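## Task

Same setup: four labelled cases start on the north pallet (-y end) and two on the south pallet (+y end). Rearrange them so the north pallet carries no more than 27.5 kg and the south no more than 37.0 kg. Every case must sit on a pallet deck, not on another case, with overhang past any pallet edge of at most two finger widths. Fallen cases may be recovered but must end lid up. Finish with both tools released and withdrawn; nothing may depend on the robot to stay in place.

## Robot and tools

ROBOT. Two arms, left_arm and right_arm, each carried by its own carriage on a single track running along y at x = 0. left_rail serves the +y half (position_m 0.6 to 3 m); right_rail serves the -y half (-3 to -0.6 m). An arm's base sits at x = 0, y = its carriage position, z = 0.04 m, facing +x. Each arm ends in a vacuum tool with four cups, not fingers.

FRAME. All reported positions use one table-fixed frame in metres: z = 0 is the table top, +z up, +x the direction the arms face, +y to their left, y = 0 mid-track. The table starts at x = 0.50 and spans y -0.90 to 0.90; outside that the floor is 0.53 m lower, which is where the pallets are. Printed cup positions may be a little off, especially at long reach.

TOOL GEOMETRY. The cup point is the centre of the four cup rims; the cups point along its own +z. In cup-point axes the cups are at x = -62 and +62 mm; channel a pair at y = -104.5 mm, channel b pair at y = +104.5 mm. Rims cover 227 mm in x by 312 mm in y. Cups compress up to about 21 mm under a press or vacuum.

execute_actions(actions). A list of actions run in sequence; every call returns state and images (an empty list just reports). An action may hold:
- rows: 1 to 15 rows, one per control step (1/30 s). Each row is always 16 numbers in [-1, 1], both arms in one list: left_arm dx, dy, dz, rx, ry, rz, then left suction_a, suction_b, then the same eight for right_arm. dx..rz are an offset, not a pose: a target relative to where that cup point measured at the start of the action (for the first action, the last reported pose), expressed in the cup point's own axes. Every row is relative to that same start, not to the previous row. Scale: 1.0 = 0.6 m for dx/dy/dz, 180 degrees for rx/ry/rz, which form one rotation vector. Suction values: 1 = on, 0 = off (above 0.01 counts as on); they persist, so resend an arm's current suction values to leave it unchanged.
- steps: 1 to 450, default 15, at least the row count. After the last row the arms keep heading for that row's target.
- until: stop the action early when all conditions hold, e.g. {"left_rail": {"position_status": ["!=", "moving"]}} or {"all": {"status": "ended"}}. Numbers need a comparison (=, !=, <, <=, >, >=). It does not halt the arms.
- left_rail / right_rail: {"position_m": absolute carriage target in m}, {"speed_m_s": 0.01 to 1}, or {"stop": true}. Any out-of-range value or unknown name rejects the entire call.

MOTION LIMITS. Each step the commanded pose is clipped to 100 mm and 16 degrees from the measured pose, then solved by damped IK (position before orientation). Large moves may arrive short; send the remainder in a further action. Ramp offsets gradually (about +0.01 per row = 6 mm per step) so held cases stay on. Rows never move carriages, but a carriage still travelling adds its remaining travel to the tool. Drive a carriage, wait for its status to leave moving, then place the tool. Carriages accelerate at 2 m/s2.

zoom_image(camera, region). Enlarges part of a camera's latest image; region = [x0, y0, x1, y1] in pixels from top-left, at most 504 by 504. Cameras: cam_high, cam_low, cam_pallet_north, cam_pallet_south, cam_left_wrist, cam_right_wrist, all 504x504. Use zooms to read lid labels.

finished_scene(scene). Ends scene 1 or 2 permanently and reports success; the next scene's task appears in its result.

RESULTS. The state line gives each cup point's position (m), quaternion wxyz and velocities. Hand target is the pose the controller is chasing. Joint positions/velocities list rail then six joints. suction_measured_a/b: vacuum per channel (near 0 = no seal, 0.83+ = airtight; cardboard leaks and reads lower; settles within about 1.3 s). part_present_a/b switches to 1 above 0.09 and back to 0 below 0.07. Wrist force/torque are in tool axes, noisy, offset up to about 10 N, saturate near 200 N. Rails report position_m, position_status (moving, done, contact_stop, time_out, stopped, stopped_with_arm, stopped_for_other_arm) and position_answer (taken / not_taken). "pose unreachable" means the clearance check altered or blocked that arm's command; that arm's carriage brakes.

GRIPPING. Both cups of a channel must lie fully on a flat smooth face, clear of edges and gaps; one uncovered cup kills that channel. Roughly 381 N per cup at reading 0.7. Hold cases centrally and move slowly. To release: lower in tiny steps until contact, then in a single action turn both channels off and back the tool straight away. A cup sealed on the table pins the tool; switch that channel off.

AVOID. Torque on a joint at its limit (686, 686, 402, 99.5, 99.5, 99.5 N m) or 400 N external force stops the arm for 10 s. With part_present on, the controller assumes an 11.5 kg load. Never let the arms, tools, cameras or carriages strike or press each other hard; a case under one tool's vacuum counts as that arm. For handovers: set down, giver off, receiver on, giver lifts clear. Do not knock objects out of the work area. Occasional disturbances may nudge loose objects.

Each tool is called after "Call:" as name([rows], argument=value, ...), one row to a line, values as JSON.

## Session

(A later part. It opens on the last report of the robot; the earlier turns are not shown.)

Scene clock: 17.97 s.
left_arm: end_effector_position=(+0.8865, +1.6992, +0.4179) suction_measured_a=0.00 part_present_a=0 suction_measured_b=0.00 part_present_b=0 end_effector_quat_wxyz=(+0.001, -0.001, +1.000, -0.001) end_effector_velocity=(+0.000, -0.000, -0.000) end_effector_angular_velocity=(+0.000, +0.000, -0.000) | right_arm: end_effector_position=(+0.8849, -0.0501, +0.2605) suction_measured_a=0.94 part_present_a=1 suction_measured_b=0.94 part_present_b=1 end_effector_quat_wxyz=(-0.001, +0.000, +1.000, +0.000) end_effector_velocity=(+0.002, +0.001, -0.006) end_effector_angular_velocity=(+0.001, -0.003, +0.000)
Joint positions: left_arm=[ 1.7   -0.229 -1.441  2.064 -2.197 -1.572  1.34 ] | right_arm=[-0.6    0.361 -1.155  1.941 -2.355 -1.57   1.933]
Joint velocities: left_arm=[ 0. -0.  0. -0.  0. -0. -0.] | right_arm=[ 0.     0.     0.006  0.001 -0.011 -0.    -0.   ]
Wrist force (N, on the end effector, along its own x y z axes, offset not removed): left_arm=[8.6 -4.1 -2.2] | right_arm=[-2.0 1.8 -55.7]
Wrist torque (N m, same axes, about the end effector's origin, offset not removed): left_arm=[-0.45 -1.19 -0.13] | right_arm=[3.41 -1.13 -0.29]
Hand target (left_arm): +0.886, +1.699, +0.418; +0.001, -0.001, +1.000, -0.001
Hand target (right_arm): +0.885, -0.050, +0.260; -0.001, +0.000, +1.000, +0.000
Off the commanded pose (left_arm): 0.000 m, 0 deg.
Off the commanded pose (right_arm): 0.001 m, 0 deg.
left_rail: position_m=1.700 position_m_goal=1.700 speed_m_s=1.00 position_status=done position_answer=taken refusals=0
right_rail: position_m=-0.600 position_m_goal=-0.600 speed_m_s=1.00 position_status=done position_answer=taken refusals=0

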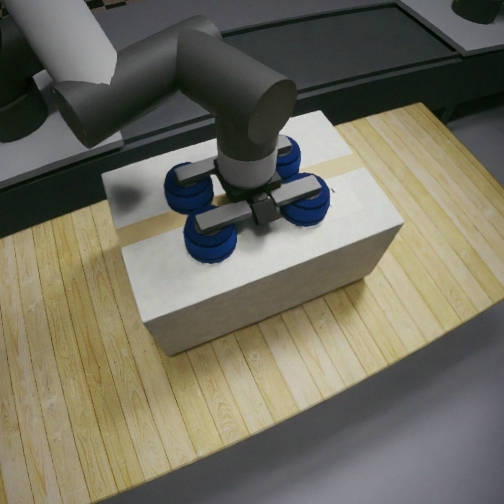

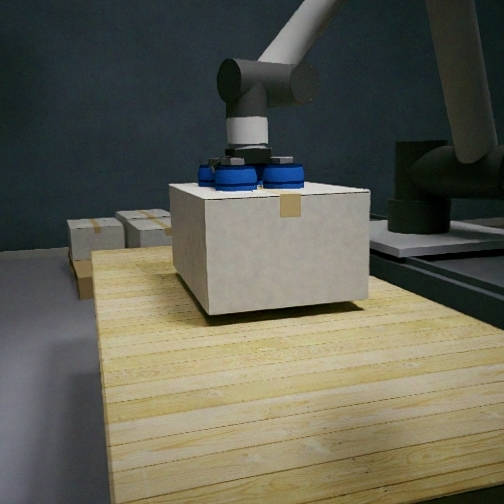

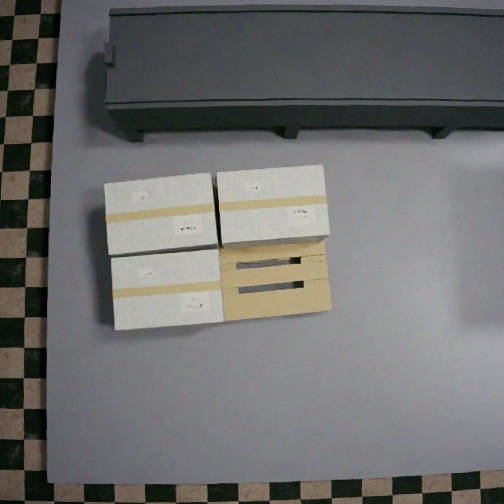

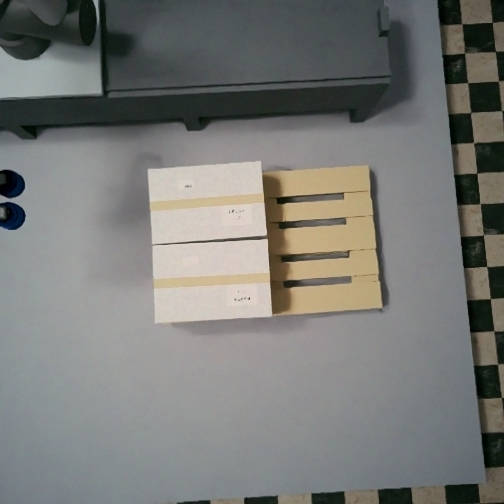

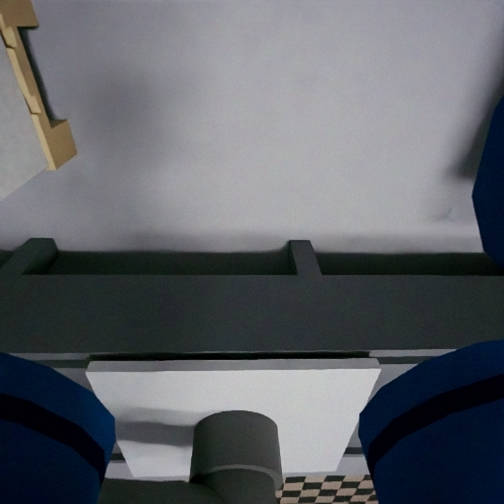

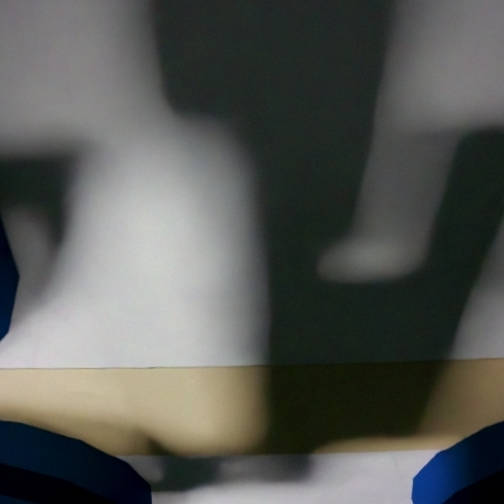

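Call:
execute_actions([
  {"rows":[[0,-0.03,0,0,0,0,0,0,0,0,0.01,0,0,0,1,1],[0,-0.06,0,0,0,0,0,0,0,0,0.02,0,0,0,1,1],[0,-0.1,-0.0,0,0,0,0,0,0,0,0.032,0,0,0,1,1]],"steps":11},
])

Call:
zoom_image(camera="cam_low", region=[160, 260, 400, 350])

Scene clock: 18.97 s.
left_arm: end_effector_position=(+0.8863, +1.6414, +0.4179) suction_measured_a=0.00 part_present_a=0 suction_measured_b=0.00 part_present_b=0 end_effector_quat_wxyz=(+0.001, -0.000, +1.000, -0.001) end_effector_velocity=(+0.002, -0.031, -0.000) end_effector_angular_velocity=(+0.003, +0.000, +0.002) | right_arm: end_effector_position=(+0.8848, -0.0501, +0.2419) suction_measured_a=0.94 part_present_a=1 suction_measured_b=0.94 part_present_b=1 end_effector_quat_wxyz=(-0.001, +0.000, +1.000, +0.000) end_effector_velocity=(+0.001, +0.000, -0.008) end_effector_angular_velocity=(+0.001, -0.002, +0.000)
Joint positions: left_arm=[ 1.7   -0.294 -1.439  2.062 -2.197 -1.573  1.276] | right_arm=[-0.6    0.362 -1.138  1.949 -2.379 -1.57   1.933]
Joint velocities: left_arm=[ 0.    -0.035  0.004 -0.005  0.002  0.003 -0.037] | right_arm=[ 0.     0.     0.008  0.003 -0.012  0.    -0.   ]
Wrist force (N, on the end effector, along its own x y z axes, offset not removed): left_arm=[3.1 -3.1 -1.4] | right_arm=[-6.9 -0.4 -60.3]
Wrist torque (N m, same axes, about the end effector's origin, offset not removed): left_arm=[-0.44 -0.68 -0.20] | right_arm=[3.24 -0.44 -0.43]
Hand target (left_arm): +0.886, +1.639, +0.418; +0.001, -0.001, +1.000, -0.001
Hand target (right_arm): +0.885, -0.050, +0.241; -0.001, +0.000, +1.000, +0.000
Off the commanded pose (left_arm): 0.002 m, 0 deg.
Off the commanded pose (right_arm): 0.001 m, 0 deg.
left_rail: position_m=1.700 position_m_goal=1.700 speed_m_s=1.00 position_status=done position_answer=taken refusals=0
right_rail: position_m=-0.600 position_m_goal=-0.600 speed_m_s=1.00 position_status=done position_answer=taken refusals=0

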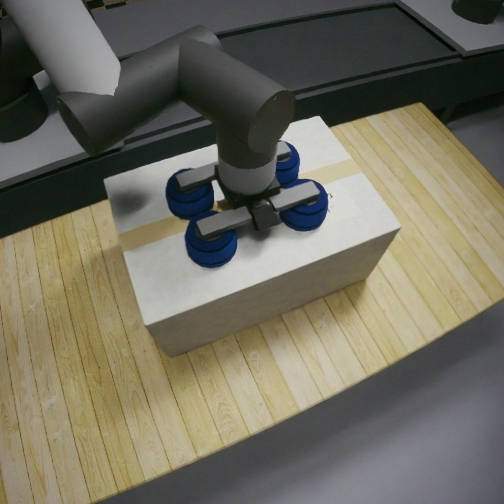

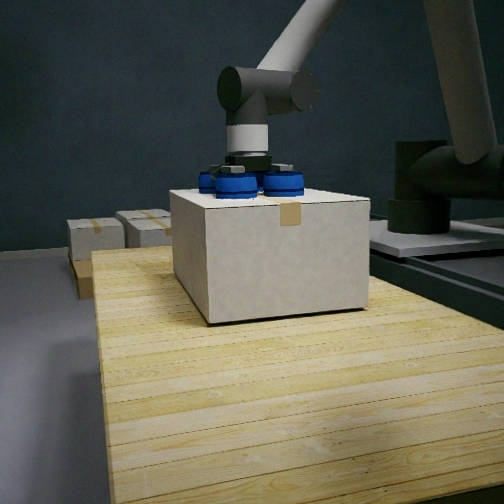

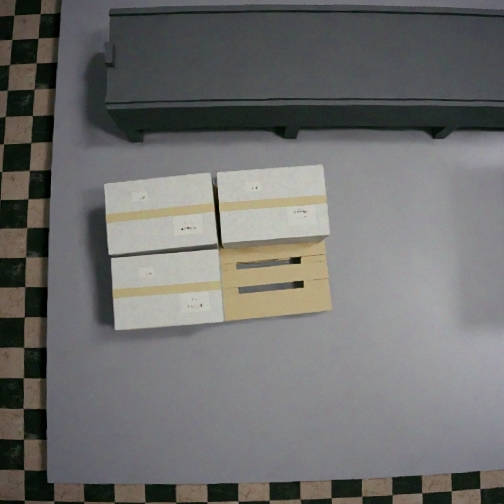

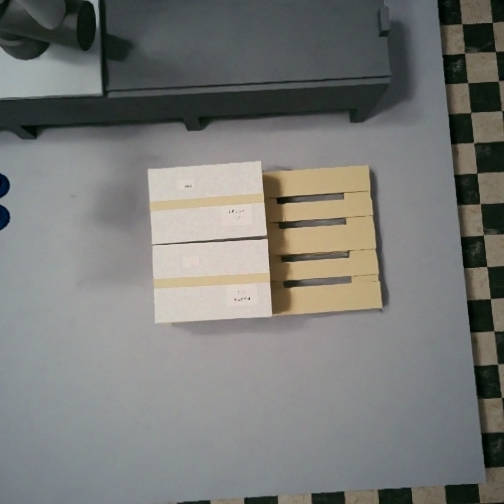

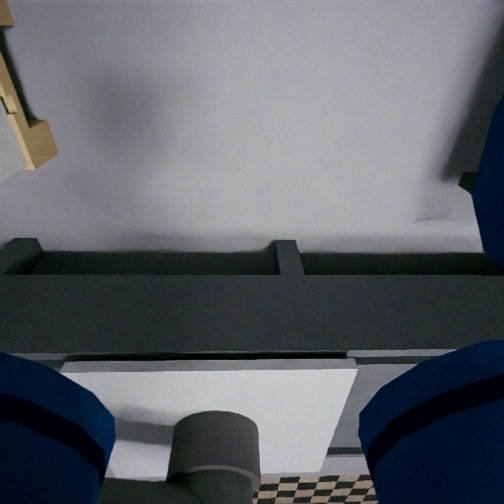

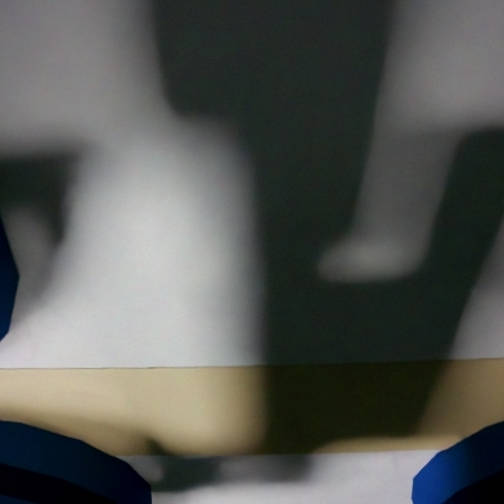

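Region (160, 260, 400, 350) of cam_low's 504x504 image, scaled by 2.100, with more detail than that image has; it fills the top 189 rows of this view, and the rest is white.

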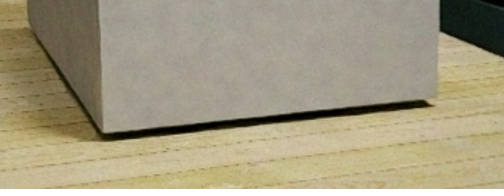

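Call:
execute_actions([
  {"rows":[[0,0,0,0,0,0,0,0,0,0,0.006,0,0,0,1,1],[0,0,0,0,0,0,0,0,0,0,0.012,0,0,0,1,1]],"steps":8},
  {"rows":[[0,0,0,0,0,0,0,0,0,0,-0.01,0,0,0,0,0],[0,0,0,0,0,0,0,0,0,0,-0.025,0,0,0,0,0],[0,0,0,0,0,0,0,0,0,0,-0.04,0,0,0,0,0],[0,0,0,0,0,0,0,0,0,0,-0.04,0,0,0,0,0],[0,0,0,0,0,0,0,0,0,0,-0.05,0,0,0,0,0],[0,0,0,0,0,0,0,0,0,0,-0.08,0,0,0,0,0],[0,0,0,0,0,0,0,0,0,0,-0.13,0,0,0,0,0]],"steps":15},
  {"rows":[[0,-0.985,0.17,0,0,0,0,0,0.11,-0.667,0,0,0,-0.032,0,0]],"right_rail":{"position_m":-2.728},"steps":22},
  {"left_rail":{"position_m":0.6},"steps":22},
  {"rows":[[0,0,0,0,0,0,0,0,0,0,0.57,0,0,0,0,0]],"steps":60,"until":{"all":{"status":"ended"}}},
])

Call:
zoom_image(camera="cam_pallet_north", region=[200, 150, 340, 260])

Scene clock: 24.43 s.
left_arm: end_effector_position=(+0.8855, -0.0504, +0.3163) suction_measured_a=0.00 part_present_a=0 suction_measured_b=0.00 part_present_b=0 end_effector_quat_wxyz=(+0.000, -0.000, +1.000, -0.002) end_effector_velocity=(+0.000, +0.000, +0.000) end_effector_angular_velocity=(-0.000, -0.000, +0.000) | right_arm: end_effector_position=(+0.8181, -2.5782, -0.0305) suction_measured_a=0.01 part_present_a=0 suction_measured_b=0.01 part_present_b=0 end_effector_quat_wxyz=(-0.001, -0.050, +0.999, +0.001) end_effector_velocity=(-0.000, +0.002, -0.000) end_effector_angular_velocity=(+0.001, +0.000, +0.002)
Joint positions: left_arm=[ 0.6   -0.817 -1.148  1.829 -2.255 -1.573  0.753] | right_arm=[-2.728 -0.063 -0.941  2.318 -2.945 -1.57   1.407]
Joint velocities: left_arm=[ 0.  0. -0. -0. -0. -0. -0.] | right_arm=[ 0.     0.002  0.     0.    -0.     0.001  0.   ]
Wrist force (N, on the end effector, along its own x y z axes, offset not removed): left_arm=[6.4 -0.8 2.3] | right_arm=[4.2 6.9 -0.3]
Wrist torque (N m, same axes, about the end effector's origin, offset not removed): left_arm=[-0.13 -1.08 -0.10] | right_arm=[0.76 -1.29 -0.62]
Hand target (left_arm): +0.886, -0.050, +0.316; +0.000, -0.000, +1.000, -0.002
Hand target (right_arm): +0.818, -2.578, -0.031; -0.001, -0.050, +0.999, +0.001
Off the commanded pose (left_arm): 0.000 m, 0 deg.
Off the commanded pose (right_arm): 0.001 m, 0 deg.
left_rail: position_m=0.600 position_m_goal=0.600 speed_m_s=1.00 position_status=done position_answer=taken refusals=0
right_rail: position_m=-2.728 position_m_goal=-2.728 speed_m_s=1.00 position_status=done position_answer=taken refusals=0

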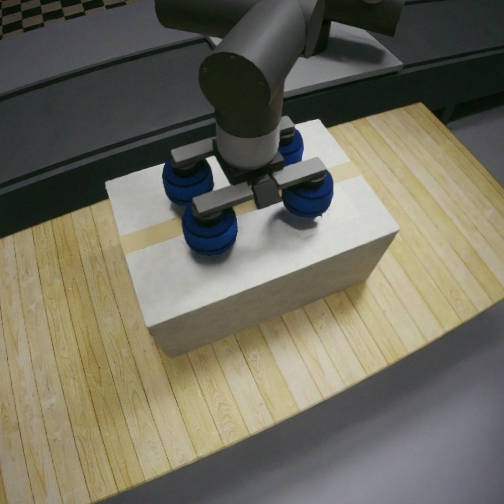

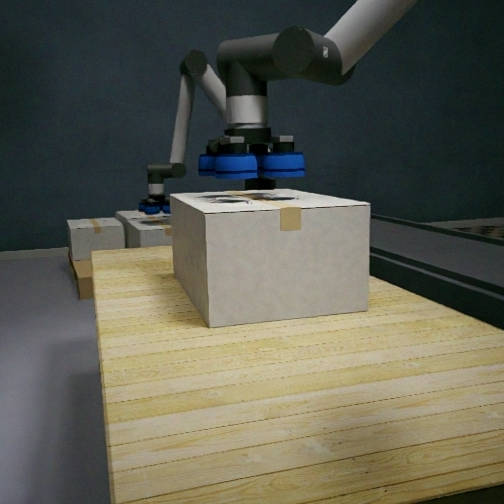

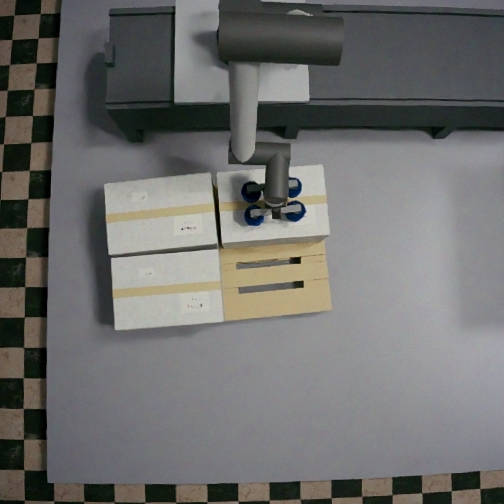

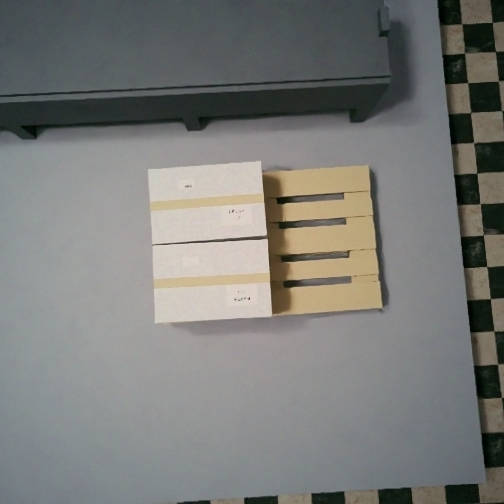

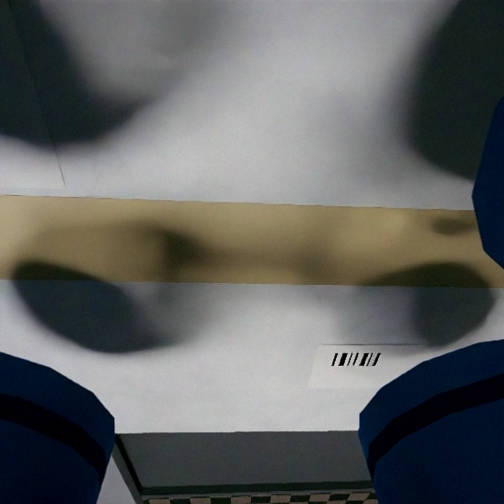

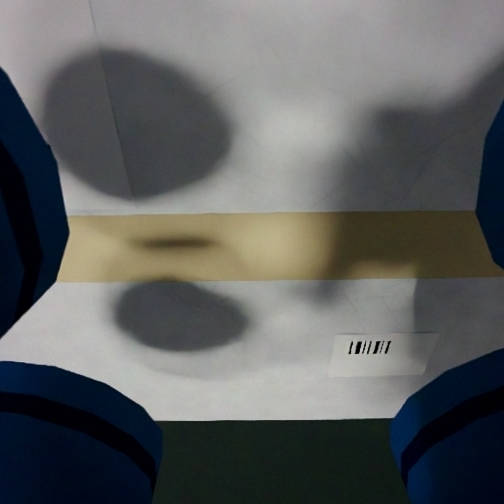

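Region (200, 150, 340, 260) of cam_pallet_north's 504x504 image, scaled by 3.600, with more detail than that image has; it fills the top 396 rows of this view, and the rest is white.

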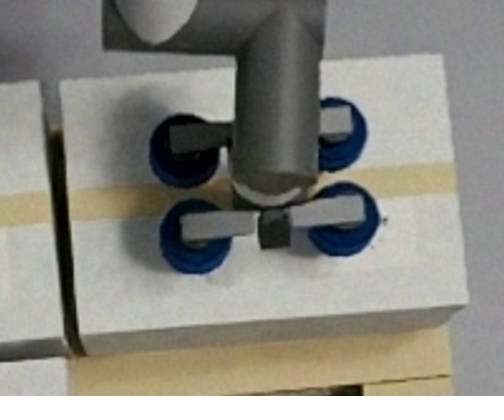

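Call:
execute_actions([
  {"rows":[[0.01,0,0.04,0,0,0,0,0,0,0,0.04,0,0,0,0,0],[0.01,0,0.08,0,0,0,0,0,0,0,0.08,0,0,0,1,1],[0.01,0,0.1,0,0,0,1,1,0,0,0.1,0,0,0,1,1],[0.01,0,0.122,0,0,0,1,1,0,0,0.11,0,0,0,1,1],[0.01,0,0.122,0,0,0,1,1,0,0,0.115,0,0,0,1,1],[0.01,0,0.122,0,0,0,1,1,0,0,0.12,0,0,0,1,1],[0.01,0,0.122,0,0,0,1,1,0,0,0.125,0,0,0,1,1],[0.01,0,0.122,0,0,0,1,1,0,0,0.13,0,0,0,1,1],[0.01,0,0.122,0,0,0,1,1,0,0,0.135,0,0,0,1,1],[0.01,0,0.122,0,0,0,1,1,0,0,0.14,0,0,0,1,1],[0.01,0,0.122,0,0,0,1,1,0,0,0.145,0,0,0,1,1],[0.01,0,0.122,0,0,0,1,1,0,0,0.15,0,0,0,1,1]],"steps":24},
])

Scene clock: 26.53 s.
left_arm: end_effector_position=(+0.8797, -0.0505, +0.2432) suction_measured_a=0.94 part_present_a=1 suction_measured_b=0.94 part_present_b=1 end_effector_quat_wxyz=(+0.001, -0.000, +1.000, -0.002) end_effector_velocity=(-0.000, +0.000, -0.001) end_effector_angular_velocity=(+0.001, +0.000, -0.000) | right_arm: end_effector_position=(+0.8181, -2.5782, -0.1201) suction_measured_a=0.90 part_present_a=1 suction_measured_b=0.91 part_present_b=1 end_effector_quat_wxyz=(-0.001, -0.050, +0.999, +0.001) end_effector_velocity=(-0.000, +0.000, -0.001) end_effector_angular_velocity=(+0.000, +0.001, +0.000)
Joint positions: left_arm=[ 0.6   -0.821 -1.094  1.871 -2.352 -1.573  0.749] | right_arm=[-2.728 -0.063 -0.801  2.306 -3.073 -1.57   1.407]
Joint velocities: left_arm=[ 0.    -0.     0.001  0.    -0.     0.     0.   ] | right_arm=[ 0.     0.     0.002 -0.    -0.001  0.    -0.   ]
Wrist force (N, on the end effector, along its own x y z axes, offset not removed): left_arm=[6.8 -1.7 -61.4] | right_arm=[-2.2 -4.9 -49.6]
Wrist torque (N m, same axes, about the end effector's origin, offset not removed): left_arm=[2.59 -1.28 -0.21] | right_arm=[-2.26 -0.79 -0.30]
Hand target (left_arm): +0.880, -0.050, +0.243; +0.000, -0.000, +1.000, -0.002
Hand target (right_arm): +0.818, -2.578, -0.120; -0.001, -0.050, +0.999, +0.001
Off the commanded pose (left_arm): 0.000 m, 0 deg.
Off the commanded pose (right_arm): 0.000 m, 0 deg.
left_rail: position_m=0.600 position_m_goal=0.600 speed_m_s=1.00 position_status=done position_answer=taken refusals=0
right_rail: position_m=-2.728 position_m_goal=-2.728 speed_m_s=1.00 position_status=done position_answer=taken refusals=0

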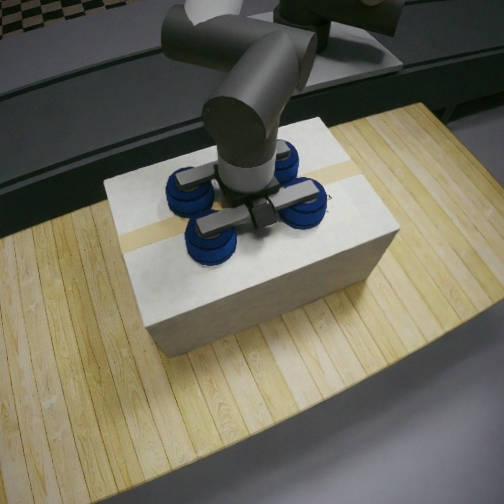

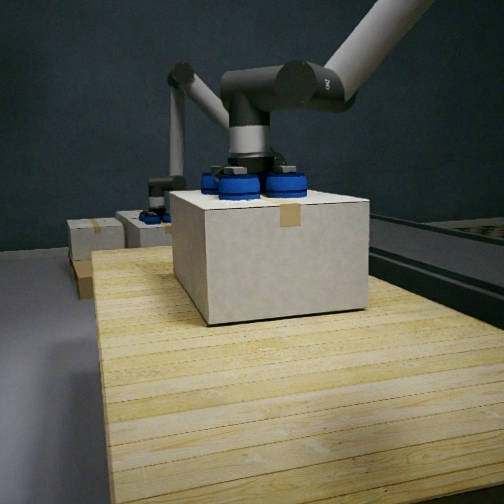

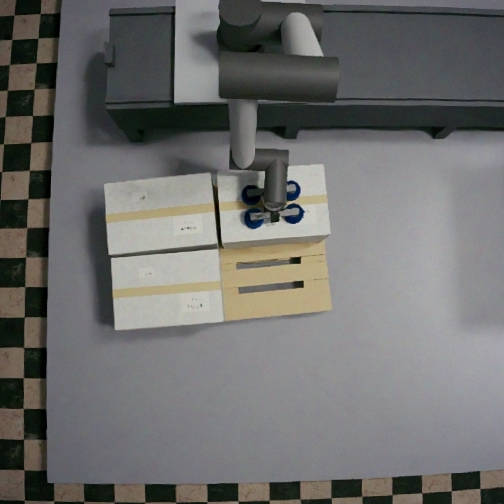

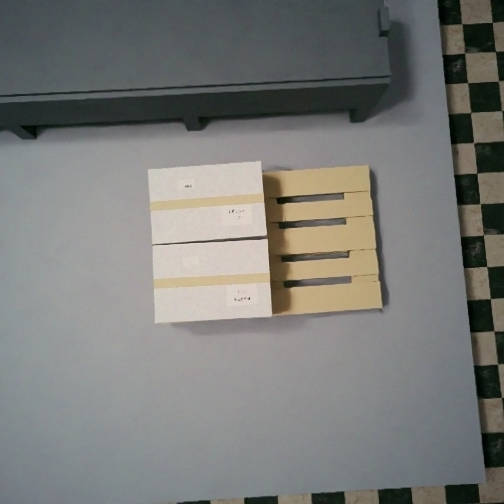

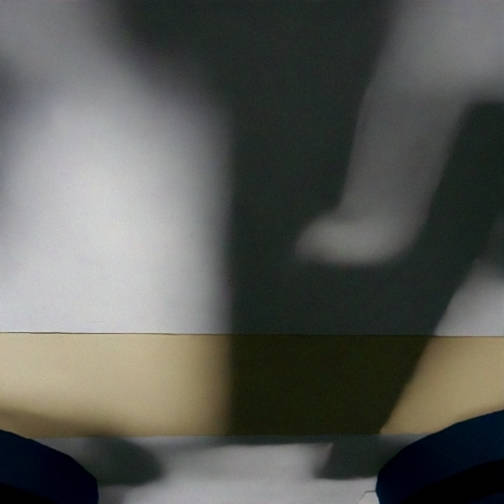

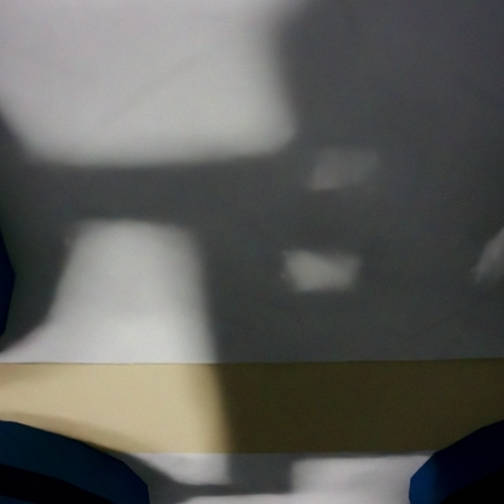

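Call:
execute_actions([
  {"rows":[[0,0,-0.005,0,0,0,1,1,0,0,-0.005,0,0,0,1,1],[0,0,-0.012,0,0,0,1,1,0,0,-0.012,0,0,0,1,1],[0,0,-0.022,0,0,0,1,1,0,0,-0.022,0,0,0,1,1],[0,0,-0.035,0,0,0,1,1,0,0,-0.035,0,0,0,1,1],[0,0,-0.055,0,0,0,1,1,0,0,-0.05,0,0,0,1,1],[0,0,-0.08,0,0,0,1,1,0,0,-0.07,0,0,0,1,1],[0,0,-0.11,0,0,0,1,1,0,0,-0.095,0,0,0,1,1],[0,0,-0.11,0,0,0,1,1,0,0,-0.125,0,0,0,1,1],[0,0.02,-0.11,0,0,0,1,1,0,0,-0.16,0,0,0,1,1],[0,0.04,-0.11,0,0,0,1,1,0,0,-0.2,0,0,0,1,1],[0,0.07,-0.11,0,0,0,1,1,0,0,-0.25,0,0,0,1,1],[0,0.1,-0.11,0,0,0,1,1,0,0,-0.75,0,0,0,1,1],[0,0.14,-0.11,0,0,0,1,1,0,0,-0.75,0,0,0,1,1],[0,0.5,-0.11,0,0,0,1,1,0,0,-0.75,0,0,0,1,1]],"steps":15},
  {"left_rail":{"position_m":3.0},"steps":24},
  {"rows":[[-0.02,0.02,0,0,0,0,1,1,0,0.02,0,0,0,0,1,1],[-0.04,0.05,0,0,0,0,1,1,0,0.05,0,0,0,0,1,1],[-0.06,0.09,0,0,0,0,1,1,-0.02,0.09,0,0,0,0,1,1],[-0.1,0.14,0,0,0,0,1,1,-0.04,0.14,0,0,0,0,1,1],[-0.567,0.8,0.2,0,0,-0.011,1,1,-0.175,0.652,0,0,0,0.032,1,1]],"right_rail":{"position_m":-0.6},"steps":90,"until":{"left_rail":{"position_status":["!=","moving"]}}},
])

Call:
zoom_image(camera="cam_pallet_south", region=[140, 130, 420, 340])

Scene clock: 33.47 s.
left_arm: end_effector_position=(+1.2211, +3.1300, +0.1891) suction_measured_a=0.94 part_present_a=1 suction_measured_b=0.94 part_present_b=1 end_effector_quat_wxyz=(+0.002, -0.018, +1.000, -0.001) end_effector_velocity=(+0.000, -0.004, +0.000) end_effector_angular_velocity=(-0.004, +0.000, -0.003) | right_arm: end_effector_position=(+0.8840, -0.3039, +0.3280) suction_measured_a=0.94 part_present_a=1 suction_measured_b=0.94 part_present_b=1 end_effector_quat_wxyz=(-0.001, +0.000, +1.000, +0.000) end_effector_velocity=(-0.000, +0.993, +0.000) end_effector_angular_velocity=(+0.000, -0.000, +0.000)
Joint positions: left_arm=[ 3.    -0.058 -0.933  1.673 -2.315 -1.573  1.477] | right_arm=[-0.853  0.362 -1.212  1.907 -2.265 -1.57   1.933]
Joint velocities: left_arm=[ 0.    -0.003  0.    -0.    -0.    -0.004  0.   ] | right_arm=[ 0.992  0.     0.    -0.     0.     0.     0.   ]
Wrist force (N, on the end effector, along its own x y z axes, offset not removed): left_arm=[5.1 9.9 -60.9] | right_arm=[-3.5 2.1 -51.1]
Wrist torque (N m, same axes, about the end effector's origin, offset not removed): left_arm=[2.09 -0.79 -0.18] | right_arm=[-2.21 -0.99 -0.32]
Hand target (left_arm): +1.221, +3.130, +0.189; +0.002, -0.018, +1.000, -0.001
Hand target (right_arm): +0.884, -0.248, +0.328; -0.001, +0.000, +1.000, +0.000
Off the commanded pose (left_arm): 0.002 m, 0 deg.
Off the commanded pose (right_arm): 0.001 m, 0 deg.
left_rail: position_m=3.000 position_m_goal=3.000 speed_m_s=1.00 position_status=done position_answer=taken refusals=0
right_rail: position_m=-0.853 position_m_goal=-0.600 speed_m_s=1.00 position_status=moving position_answer=taken refusals=0

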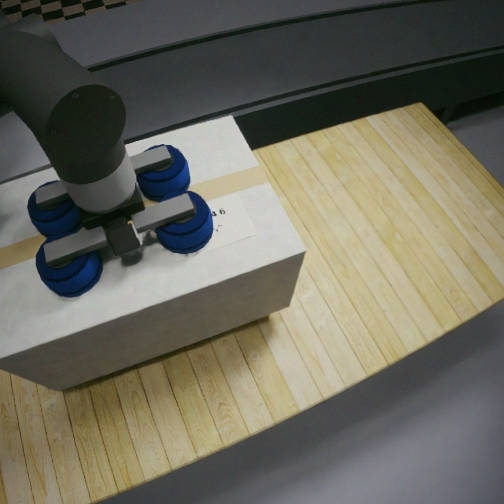

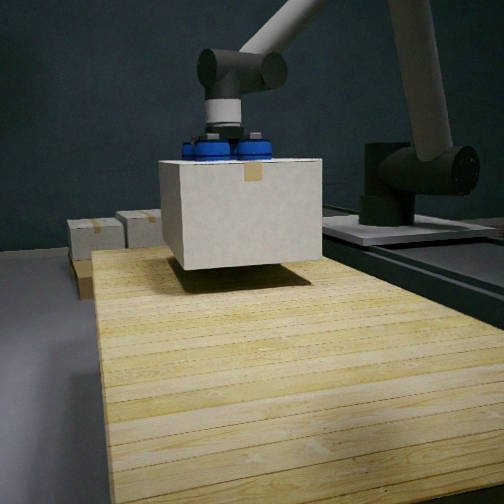

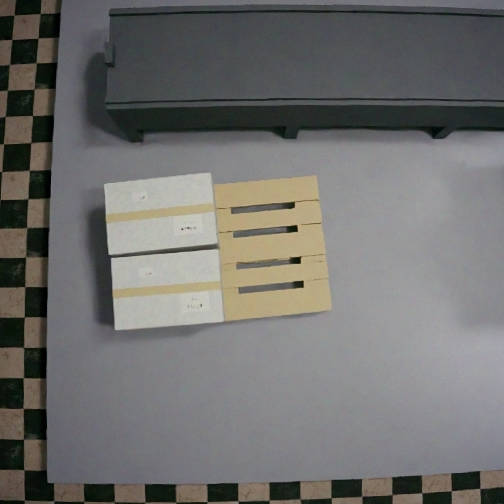

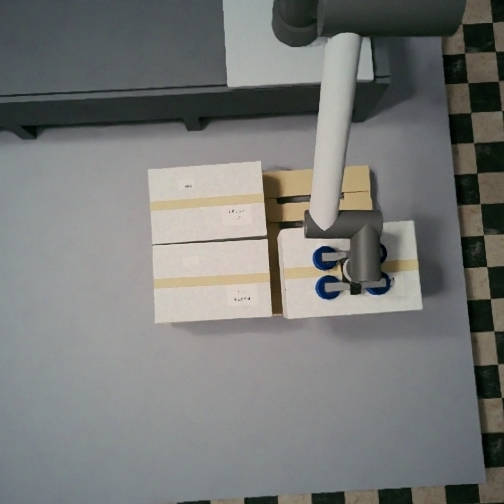

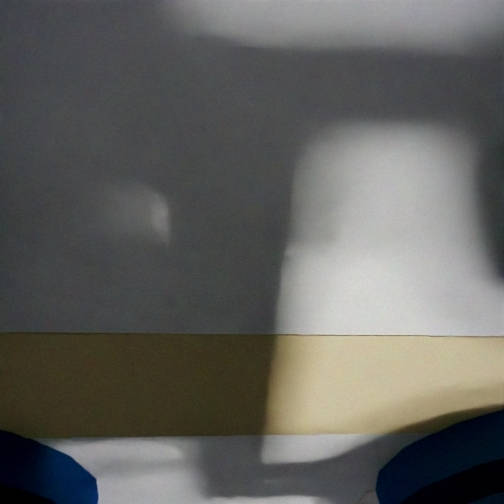

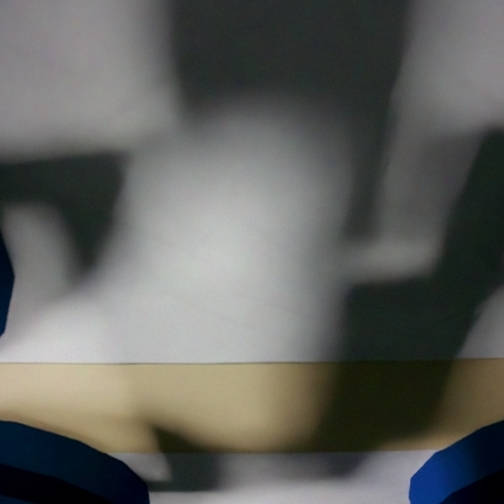

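Region (140, 130, 420, 340) of cam_pallet_south's 504x504 image, scaled by 1.800, with more detail than that image has; it fills the top 378 rows of this view, and the rest is white.

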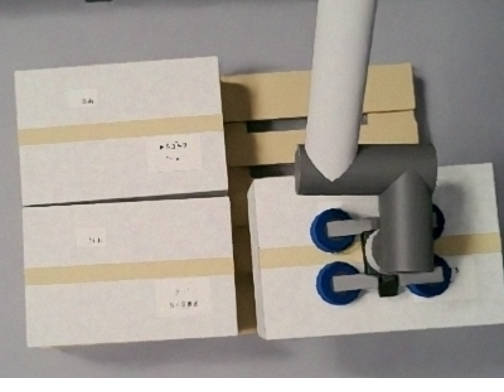

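Left down to -0.115; right down to 0.268.

Call:
execute_actions([
  {"rows":[[0,0,0.01,0,0,0,1,1,0,0,0.01,0,0,0,1,1],[0,0,0.025,0,0,0,1,1,0,0,0.02,0,0,0,1,1],[0,0,0.05,0,0,0,1,1,0,0,0.035,0,0,0,1,1],[0,0,0.08,0,0,0,1,1,0,0,0.05,0,0,0,1,1],[0,0,0.12,0,0,0,1,1,0,0,0.07,0,0,0,1,1],[0,0,0.16,0,0,0,1,1,0,0,0.085,0,0,0,1,1],[0,0,0.505,0,0,0,1,1,0,0,0.1,0,0,0,1,1]],"steps":30},
])

Call:
zoom_image(camera="cam_pallet_south", region=[140, 130, 420, 340])

Call:
zoom_image(camera="cam_low", region=[160, 260, 400, 350])

Scene clock: 35.43 s.
left_arm: end_effector_position=(+1.2216, +3.1296, -0.1136) suction_measured_a=0.94 part_present_a=1 suction_measured_b=0.94 part_present_b=1 end_effector_quat_wxyz=(+0.002, -0.018, +1.000, -0.001) end_effector_velocity=(+0.002, +0.001, -0.003) end_effector_angular_velocity=(+0.000, -0.000, +0.000) | right_arm: end_effector_position=(+0.8839, -0.0505, +0.2681) suction_measured_a=0.94 part_present_a=1 suction_measured_b=0.94 part_present_b=1 end_effector_quat_wxyz=(-0.001, +0.000, +1.000, +0.000) end_effector_velocity=(-0.000, -0.000, -0.000) end_effector_angular_velocity=(-0.000, +0.000, +0.000)
Joint positions: left_arm=[ 3.    -0.058 -0.657  1.697 -2.614 -1.573  1.477] | right_arm=[-0.6    0.361 -1.162  1.939 -2.346 -1.57   1.933]
Joint velocities: left_arm=[ 0.     0.001  0.005 -0.004 -0.001  0.     0.   ] | right_arm=[ 0. -0.  0.  0. -0.  0. -0.]
Wrist force (N, on the end effector, along its own x y z axes, offset not removed): left_arm=[6.8 -3.6 -61.5] | right_arm=[-3.7 -0.7 -50.1]
Wrist torque (N m, same axes, about the end effector's origin, offset not removed): left_arm=[2.34 -1.37 -0.06] | right_arm=[-2.17 -1.04 -0.58]
Hand target (left_arm): +1.222, +3.130, -0.114; +0.002, -0.018, +1.000, -0.001
Hand target (right_arm): +0.884, -0.051, +0.268; -0.001, +0.000, +1.000, +0.000
Off the commanded pose (left_arm): 0.001 m, 0 deg.
Off the commanded pose (right_arm): 0.000 m, 0 deg.
left_rail: position_m=3.000 position_m_goal=3.000 speed_m_s=1.00 position_status=done position_answer=taken refusals=0
right_rail: position_m=-0.600 position_m_goal=-0.600 speed_m_s=1.00 position_status=done position_answer=taken refusals=0

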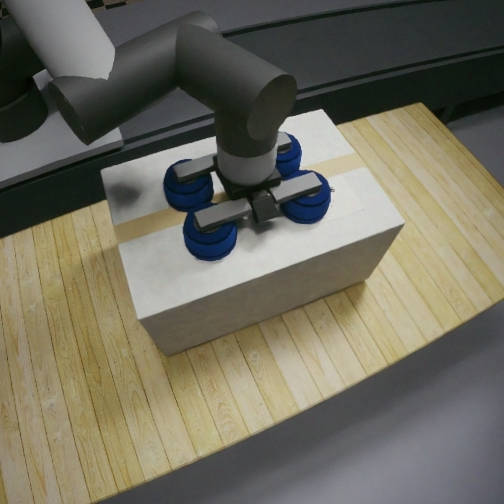

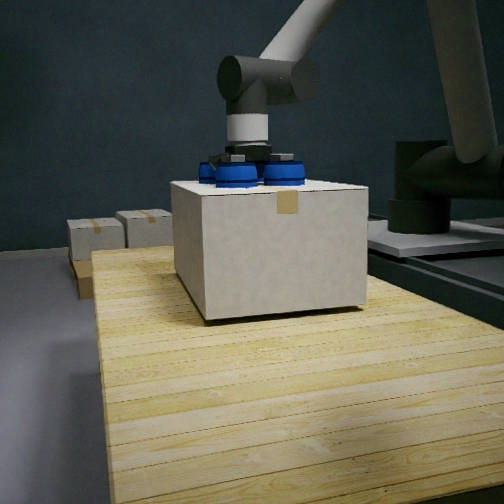

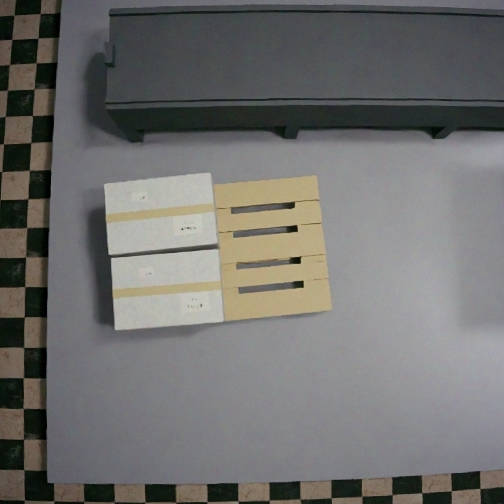

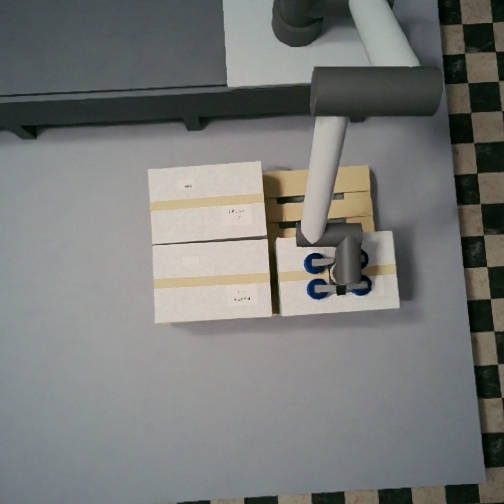

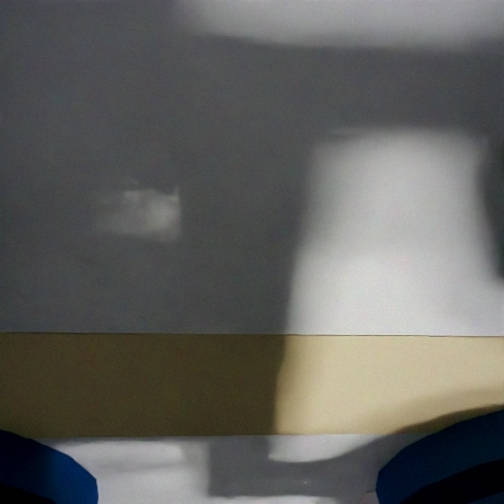

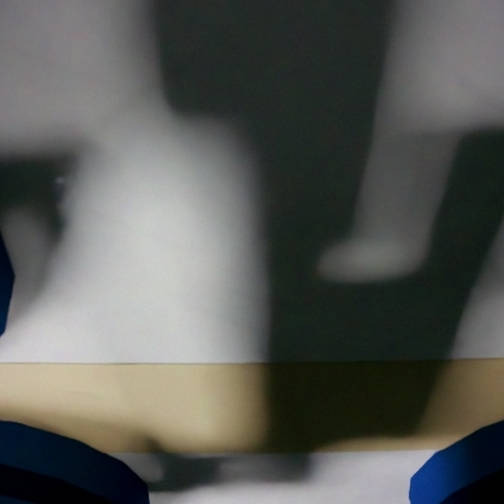

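Region (140, 130, 420, 340) of cam_pallet_south's 504x504 image, scaled by 1.800, with more detail than that image has; it fills the top 378 rows of this view, and the rest is white.

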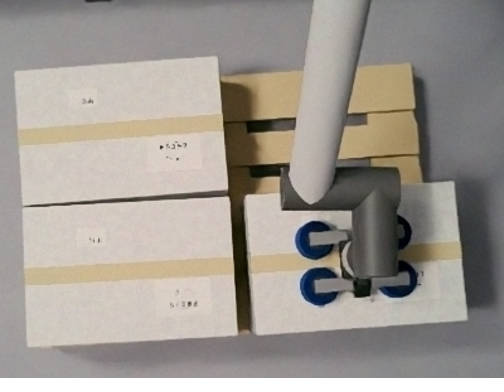

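Region (160, 260, 400, 350) of cam_low's 504x504 image, scaled by 2.100, with more detail than that image has; it fills the top 189 rows of this view, and the rest is white.

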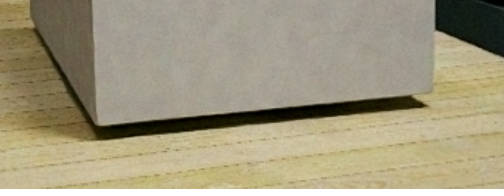

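Call:
execute_actions([
  {"rows":[[0,-0.01,0,0,0,0,1,1,0,0,0.006,0,0,0,1,1],[0,-0.02,0.01,0,0,0,1,1,0,0,0.012,0,0,0,1,1],[0,-0.02,0.02,0,0,0,1,1,0,0,0.018,0,0,0,1,1],[0,-0.02,0.03,0,0,0,1,1,0,0,0.024,0,0,0,1,1],[0,-0.02,0.04,0,0,0,1,1,0,0,0.024,0,0,0,1,1],[0,-0.02,0.05,0,0,0,1,1,0,0,0.024,0,0,0,1,1],[0,-0.02,0.059,0,0,0,1,1,0,0,0.024,0,0,0,1,1]],"steps":17},
  {"rows":[[0,0,-0.01,0,0,0,0,0,0,0,-0.01,0,0,0,0,0],[0,0,-0.025,0,0,0,0,0,0,0,-0.025,0,0,0,0,0],[0,0,-0.04,0,0,0,0,0,0,0,-0.04,0,0,0,0,0],[0,0,-0.04,0,0,0,0,0,0,0,-0.04,0,0,0,0,0],[0,0,-0.05,0,0,0,0,0,0,0,-0.05,0,0,0,0,0],[0,0,-0.08,0,0,0,0,0,0,0,-0.08,0,0,0,0,0],[0,0,-0.15,0,0,0.011,0,0,0,0,-0.13,0,0,0,0,0]],"steps":17},
  {"rows":[[0.57,-0.3,-0.65,0,0,0,0,0,0,-0.9,0,0,0,0,0,0]],"steps":38,"left_rail":{"position_m":0.6},"right_rail":{"position_m":-2.0}},
  {"rows":[[0,-0.98,0,0,0,0,0,0,0,0,0,0,0,0,0,0]],"steps":90,"until":{"all":{"status":"ended"}}},
])

Call:
zoom_image(camera="cam_pallet_south", region=[140, 130, 420, 340])

Scene clock: 42.13 s.
left_arm: end_effector_position=(+0.8793, -0.0502, +0.3288) suction_measured_a=0.00 part_present_a=0 suction_measured_b=0.00 part_present_b=0 end_effector_quat_wxyz=(+0.001, -0.001, +1.000, -0.002) end_effector_velocity=(+0.000, +0.000, -0.000) end_effector_angular_velocity=(+0.001, -0.000, +0.000) | right_arm: end_effector_position=(+0.8837, -1.9896, +0.3308) suction_measured_a=0.01 part_present_a=0 suction_measured_b=0.01 part_present_b=0 end_effector_quat_wxyz=(-0.000, +0.000, +1.000, +0.001) end_effector_velocity=(-0.000, +0.000, +0.000) end_effector_angular_velocity=(-0.000, -0.000, +0.000)
Joint positions: left_arm=[ 0.6   -0.821 -1.163  1.83  -2.242 -1.573  0.748] | right_arm=[-2.    -0.218 -1.369  2.128 -2.329 -1.57   1.353]
Joint velocities: left_arm=[ 0.     0.     0.    -0.     0.     0.001 -0.   ] | right_arm=[ 0. -0. -0.  0. -0.  0. -0.]
Wrist force (N, on the end effector, along its own x y z axes, offset not removed): left_arm=[7.4 -5.5 -1.4] | right_arm=[2.1 4.2 -2.3]
Wrist torque (N m, same axes, about the end effector's origin, offset not removed): left_arm=[-0.79 -1.09 -0.03] | right_arm=[0.33 -0.62 -0.55]
Hand target (left_arm): +0.879, -0.050, +0.329; +0.001, -0.001, +1.000, -0.002
Hand target (right_arm): +0.884, -1.990, +0.331; -0.000, +0.000, +1.000, +0.001
Off the commanded pose (left_arm): 0.002 m, 0 deg.
Off the commanded pose (right_arm): 0.000 m, 0 deg.
left_rail: position_m=0.600 position_m_goal=0.600 speed_m_s=1.00 position_status=done position_answer=taken refusals=0
right_rail: position_m=-2.000 position_m_goal=-2.000 speed_m_s=1.00 position_status=done position_answer=taken refusals=0

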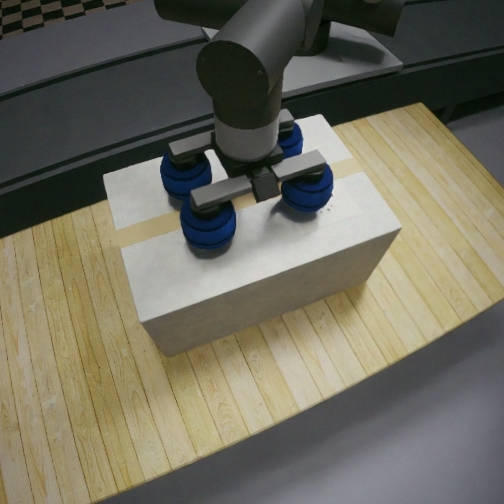

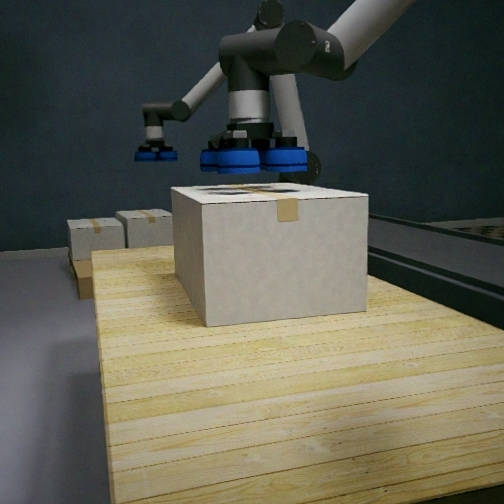

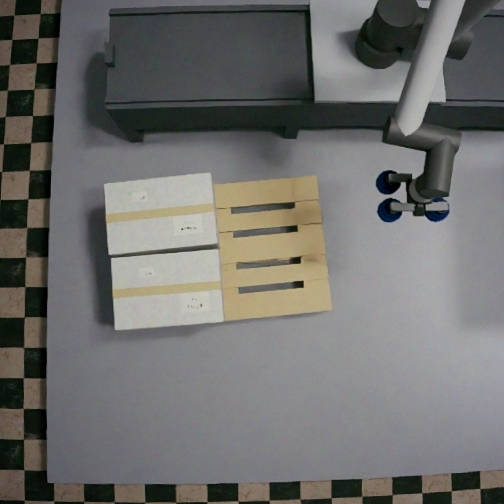

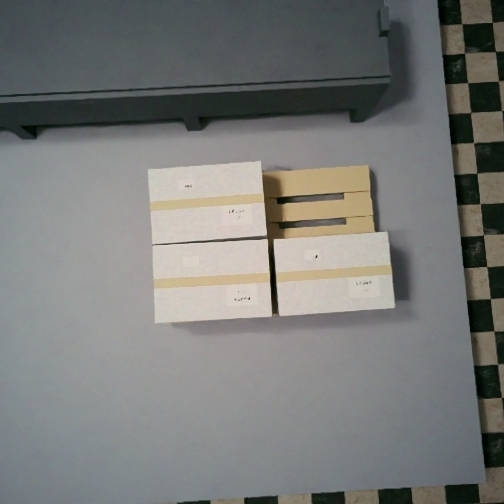

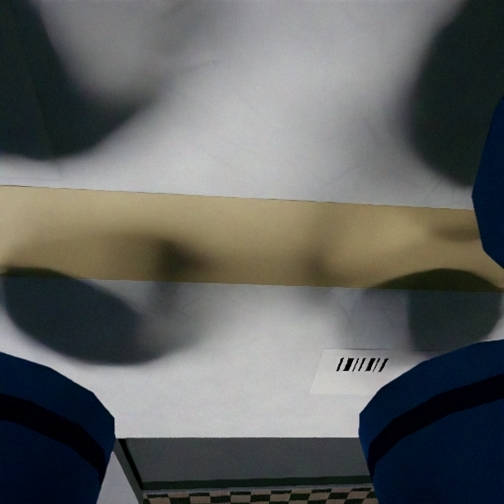

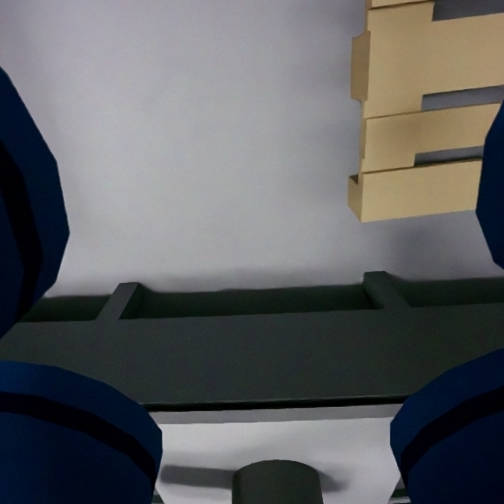

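Region (140, 130, 420, 340) of cam_pallet_south's 504x504 image, scaled by 1.800, with more detail than that image has; it fills the top 378 rows of this view, and the rest is white.

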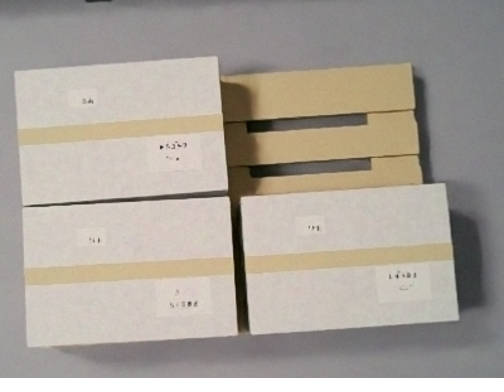

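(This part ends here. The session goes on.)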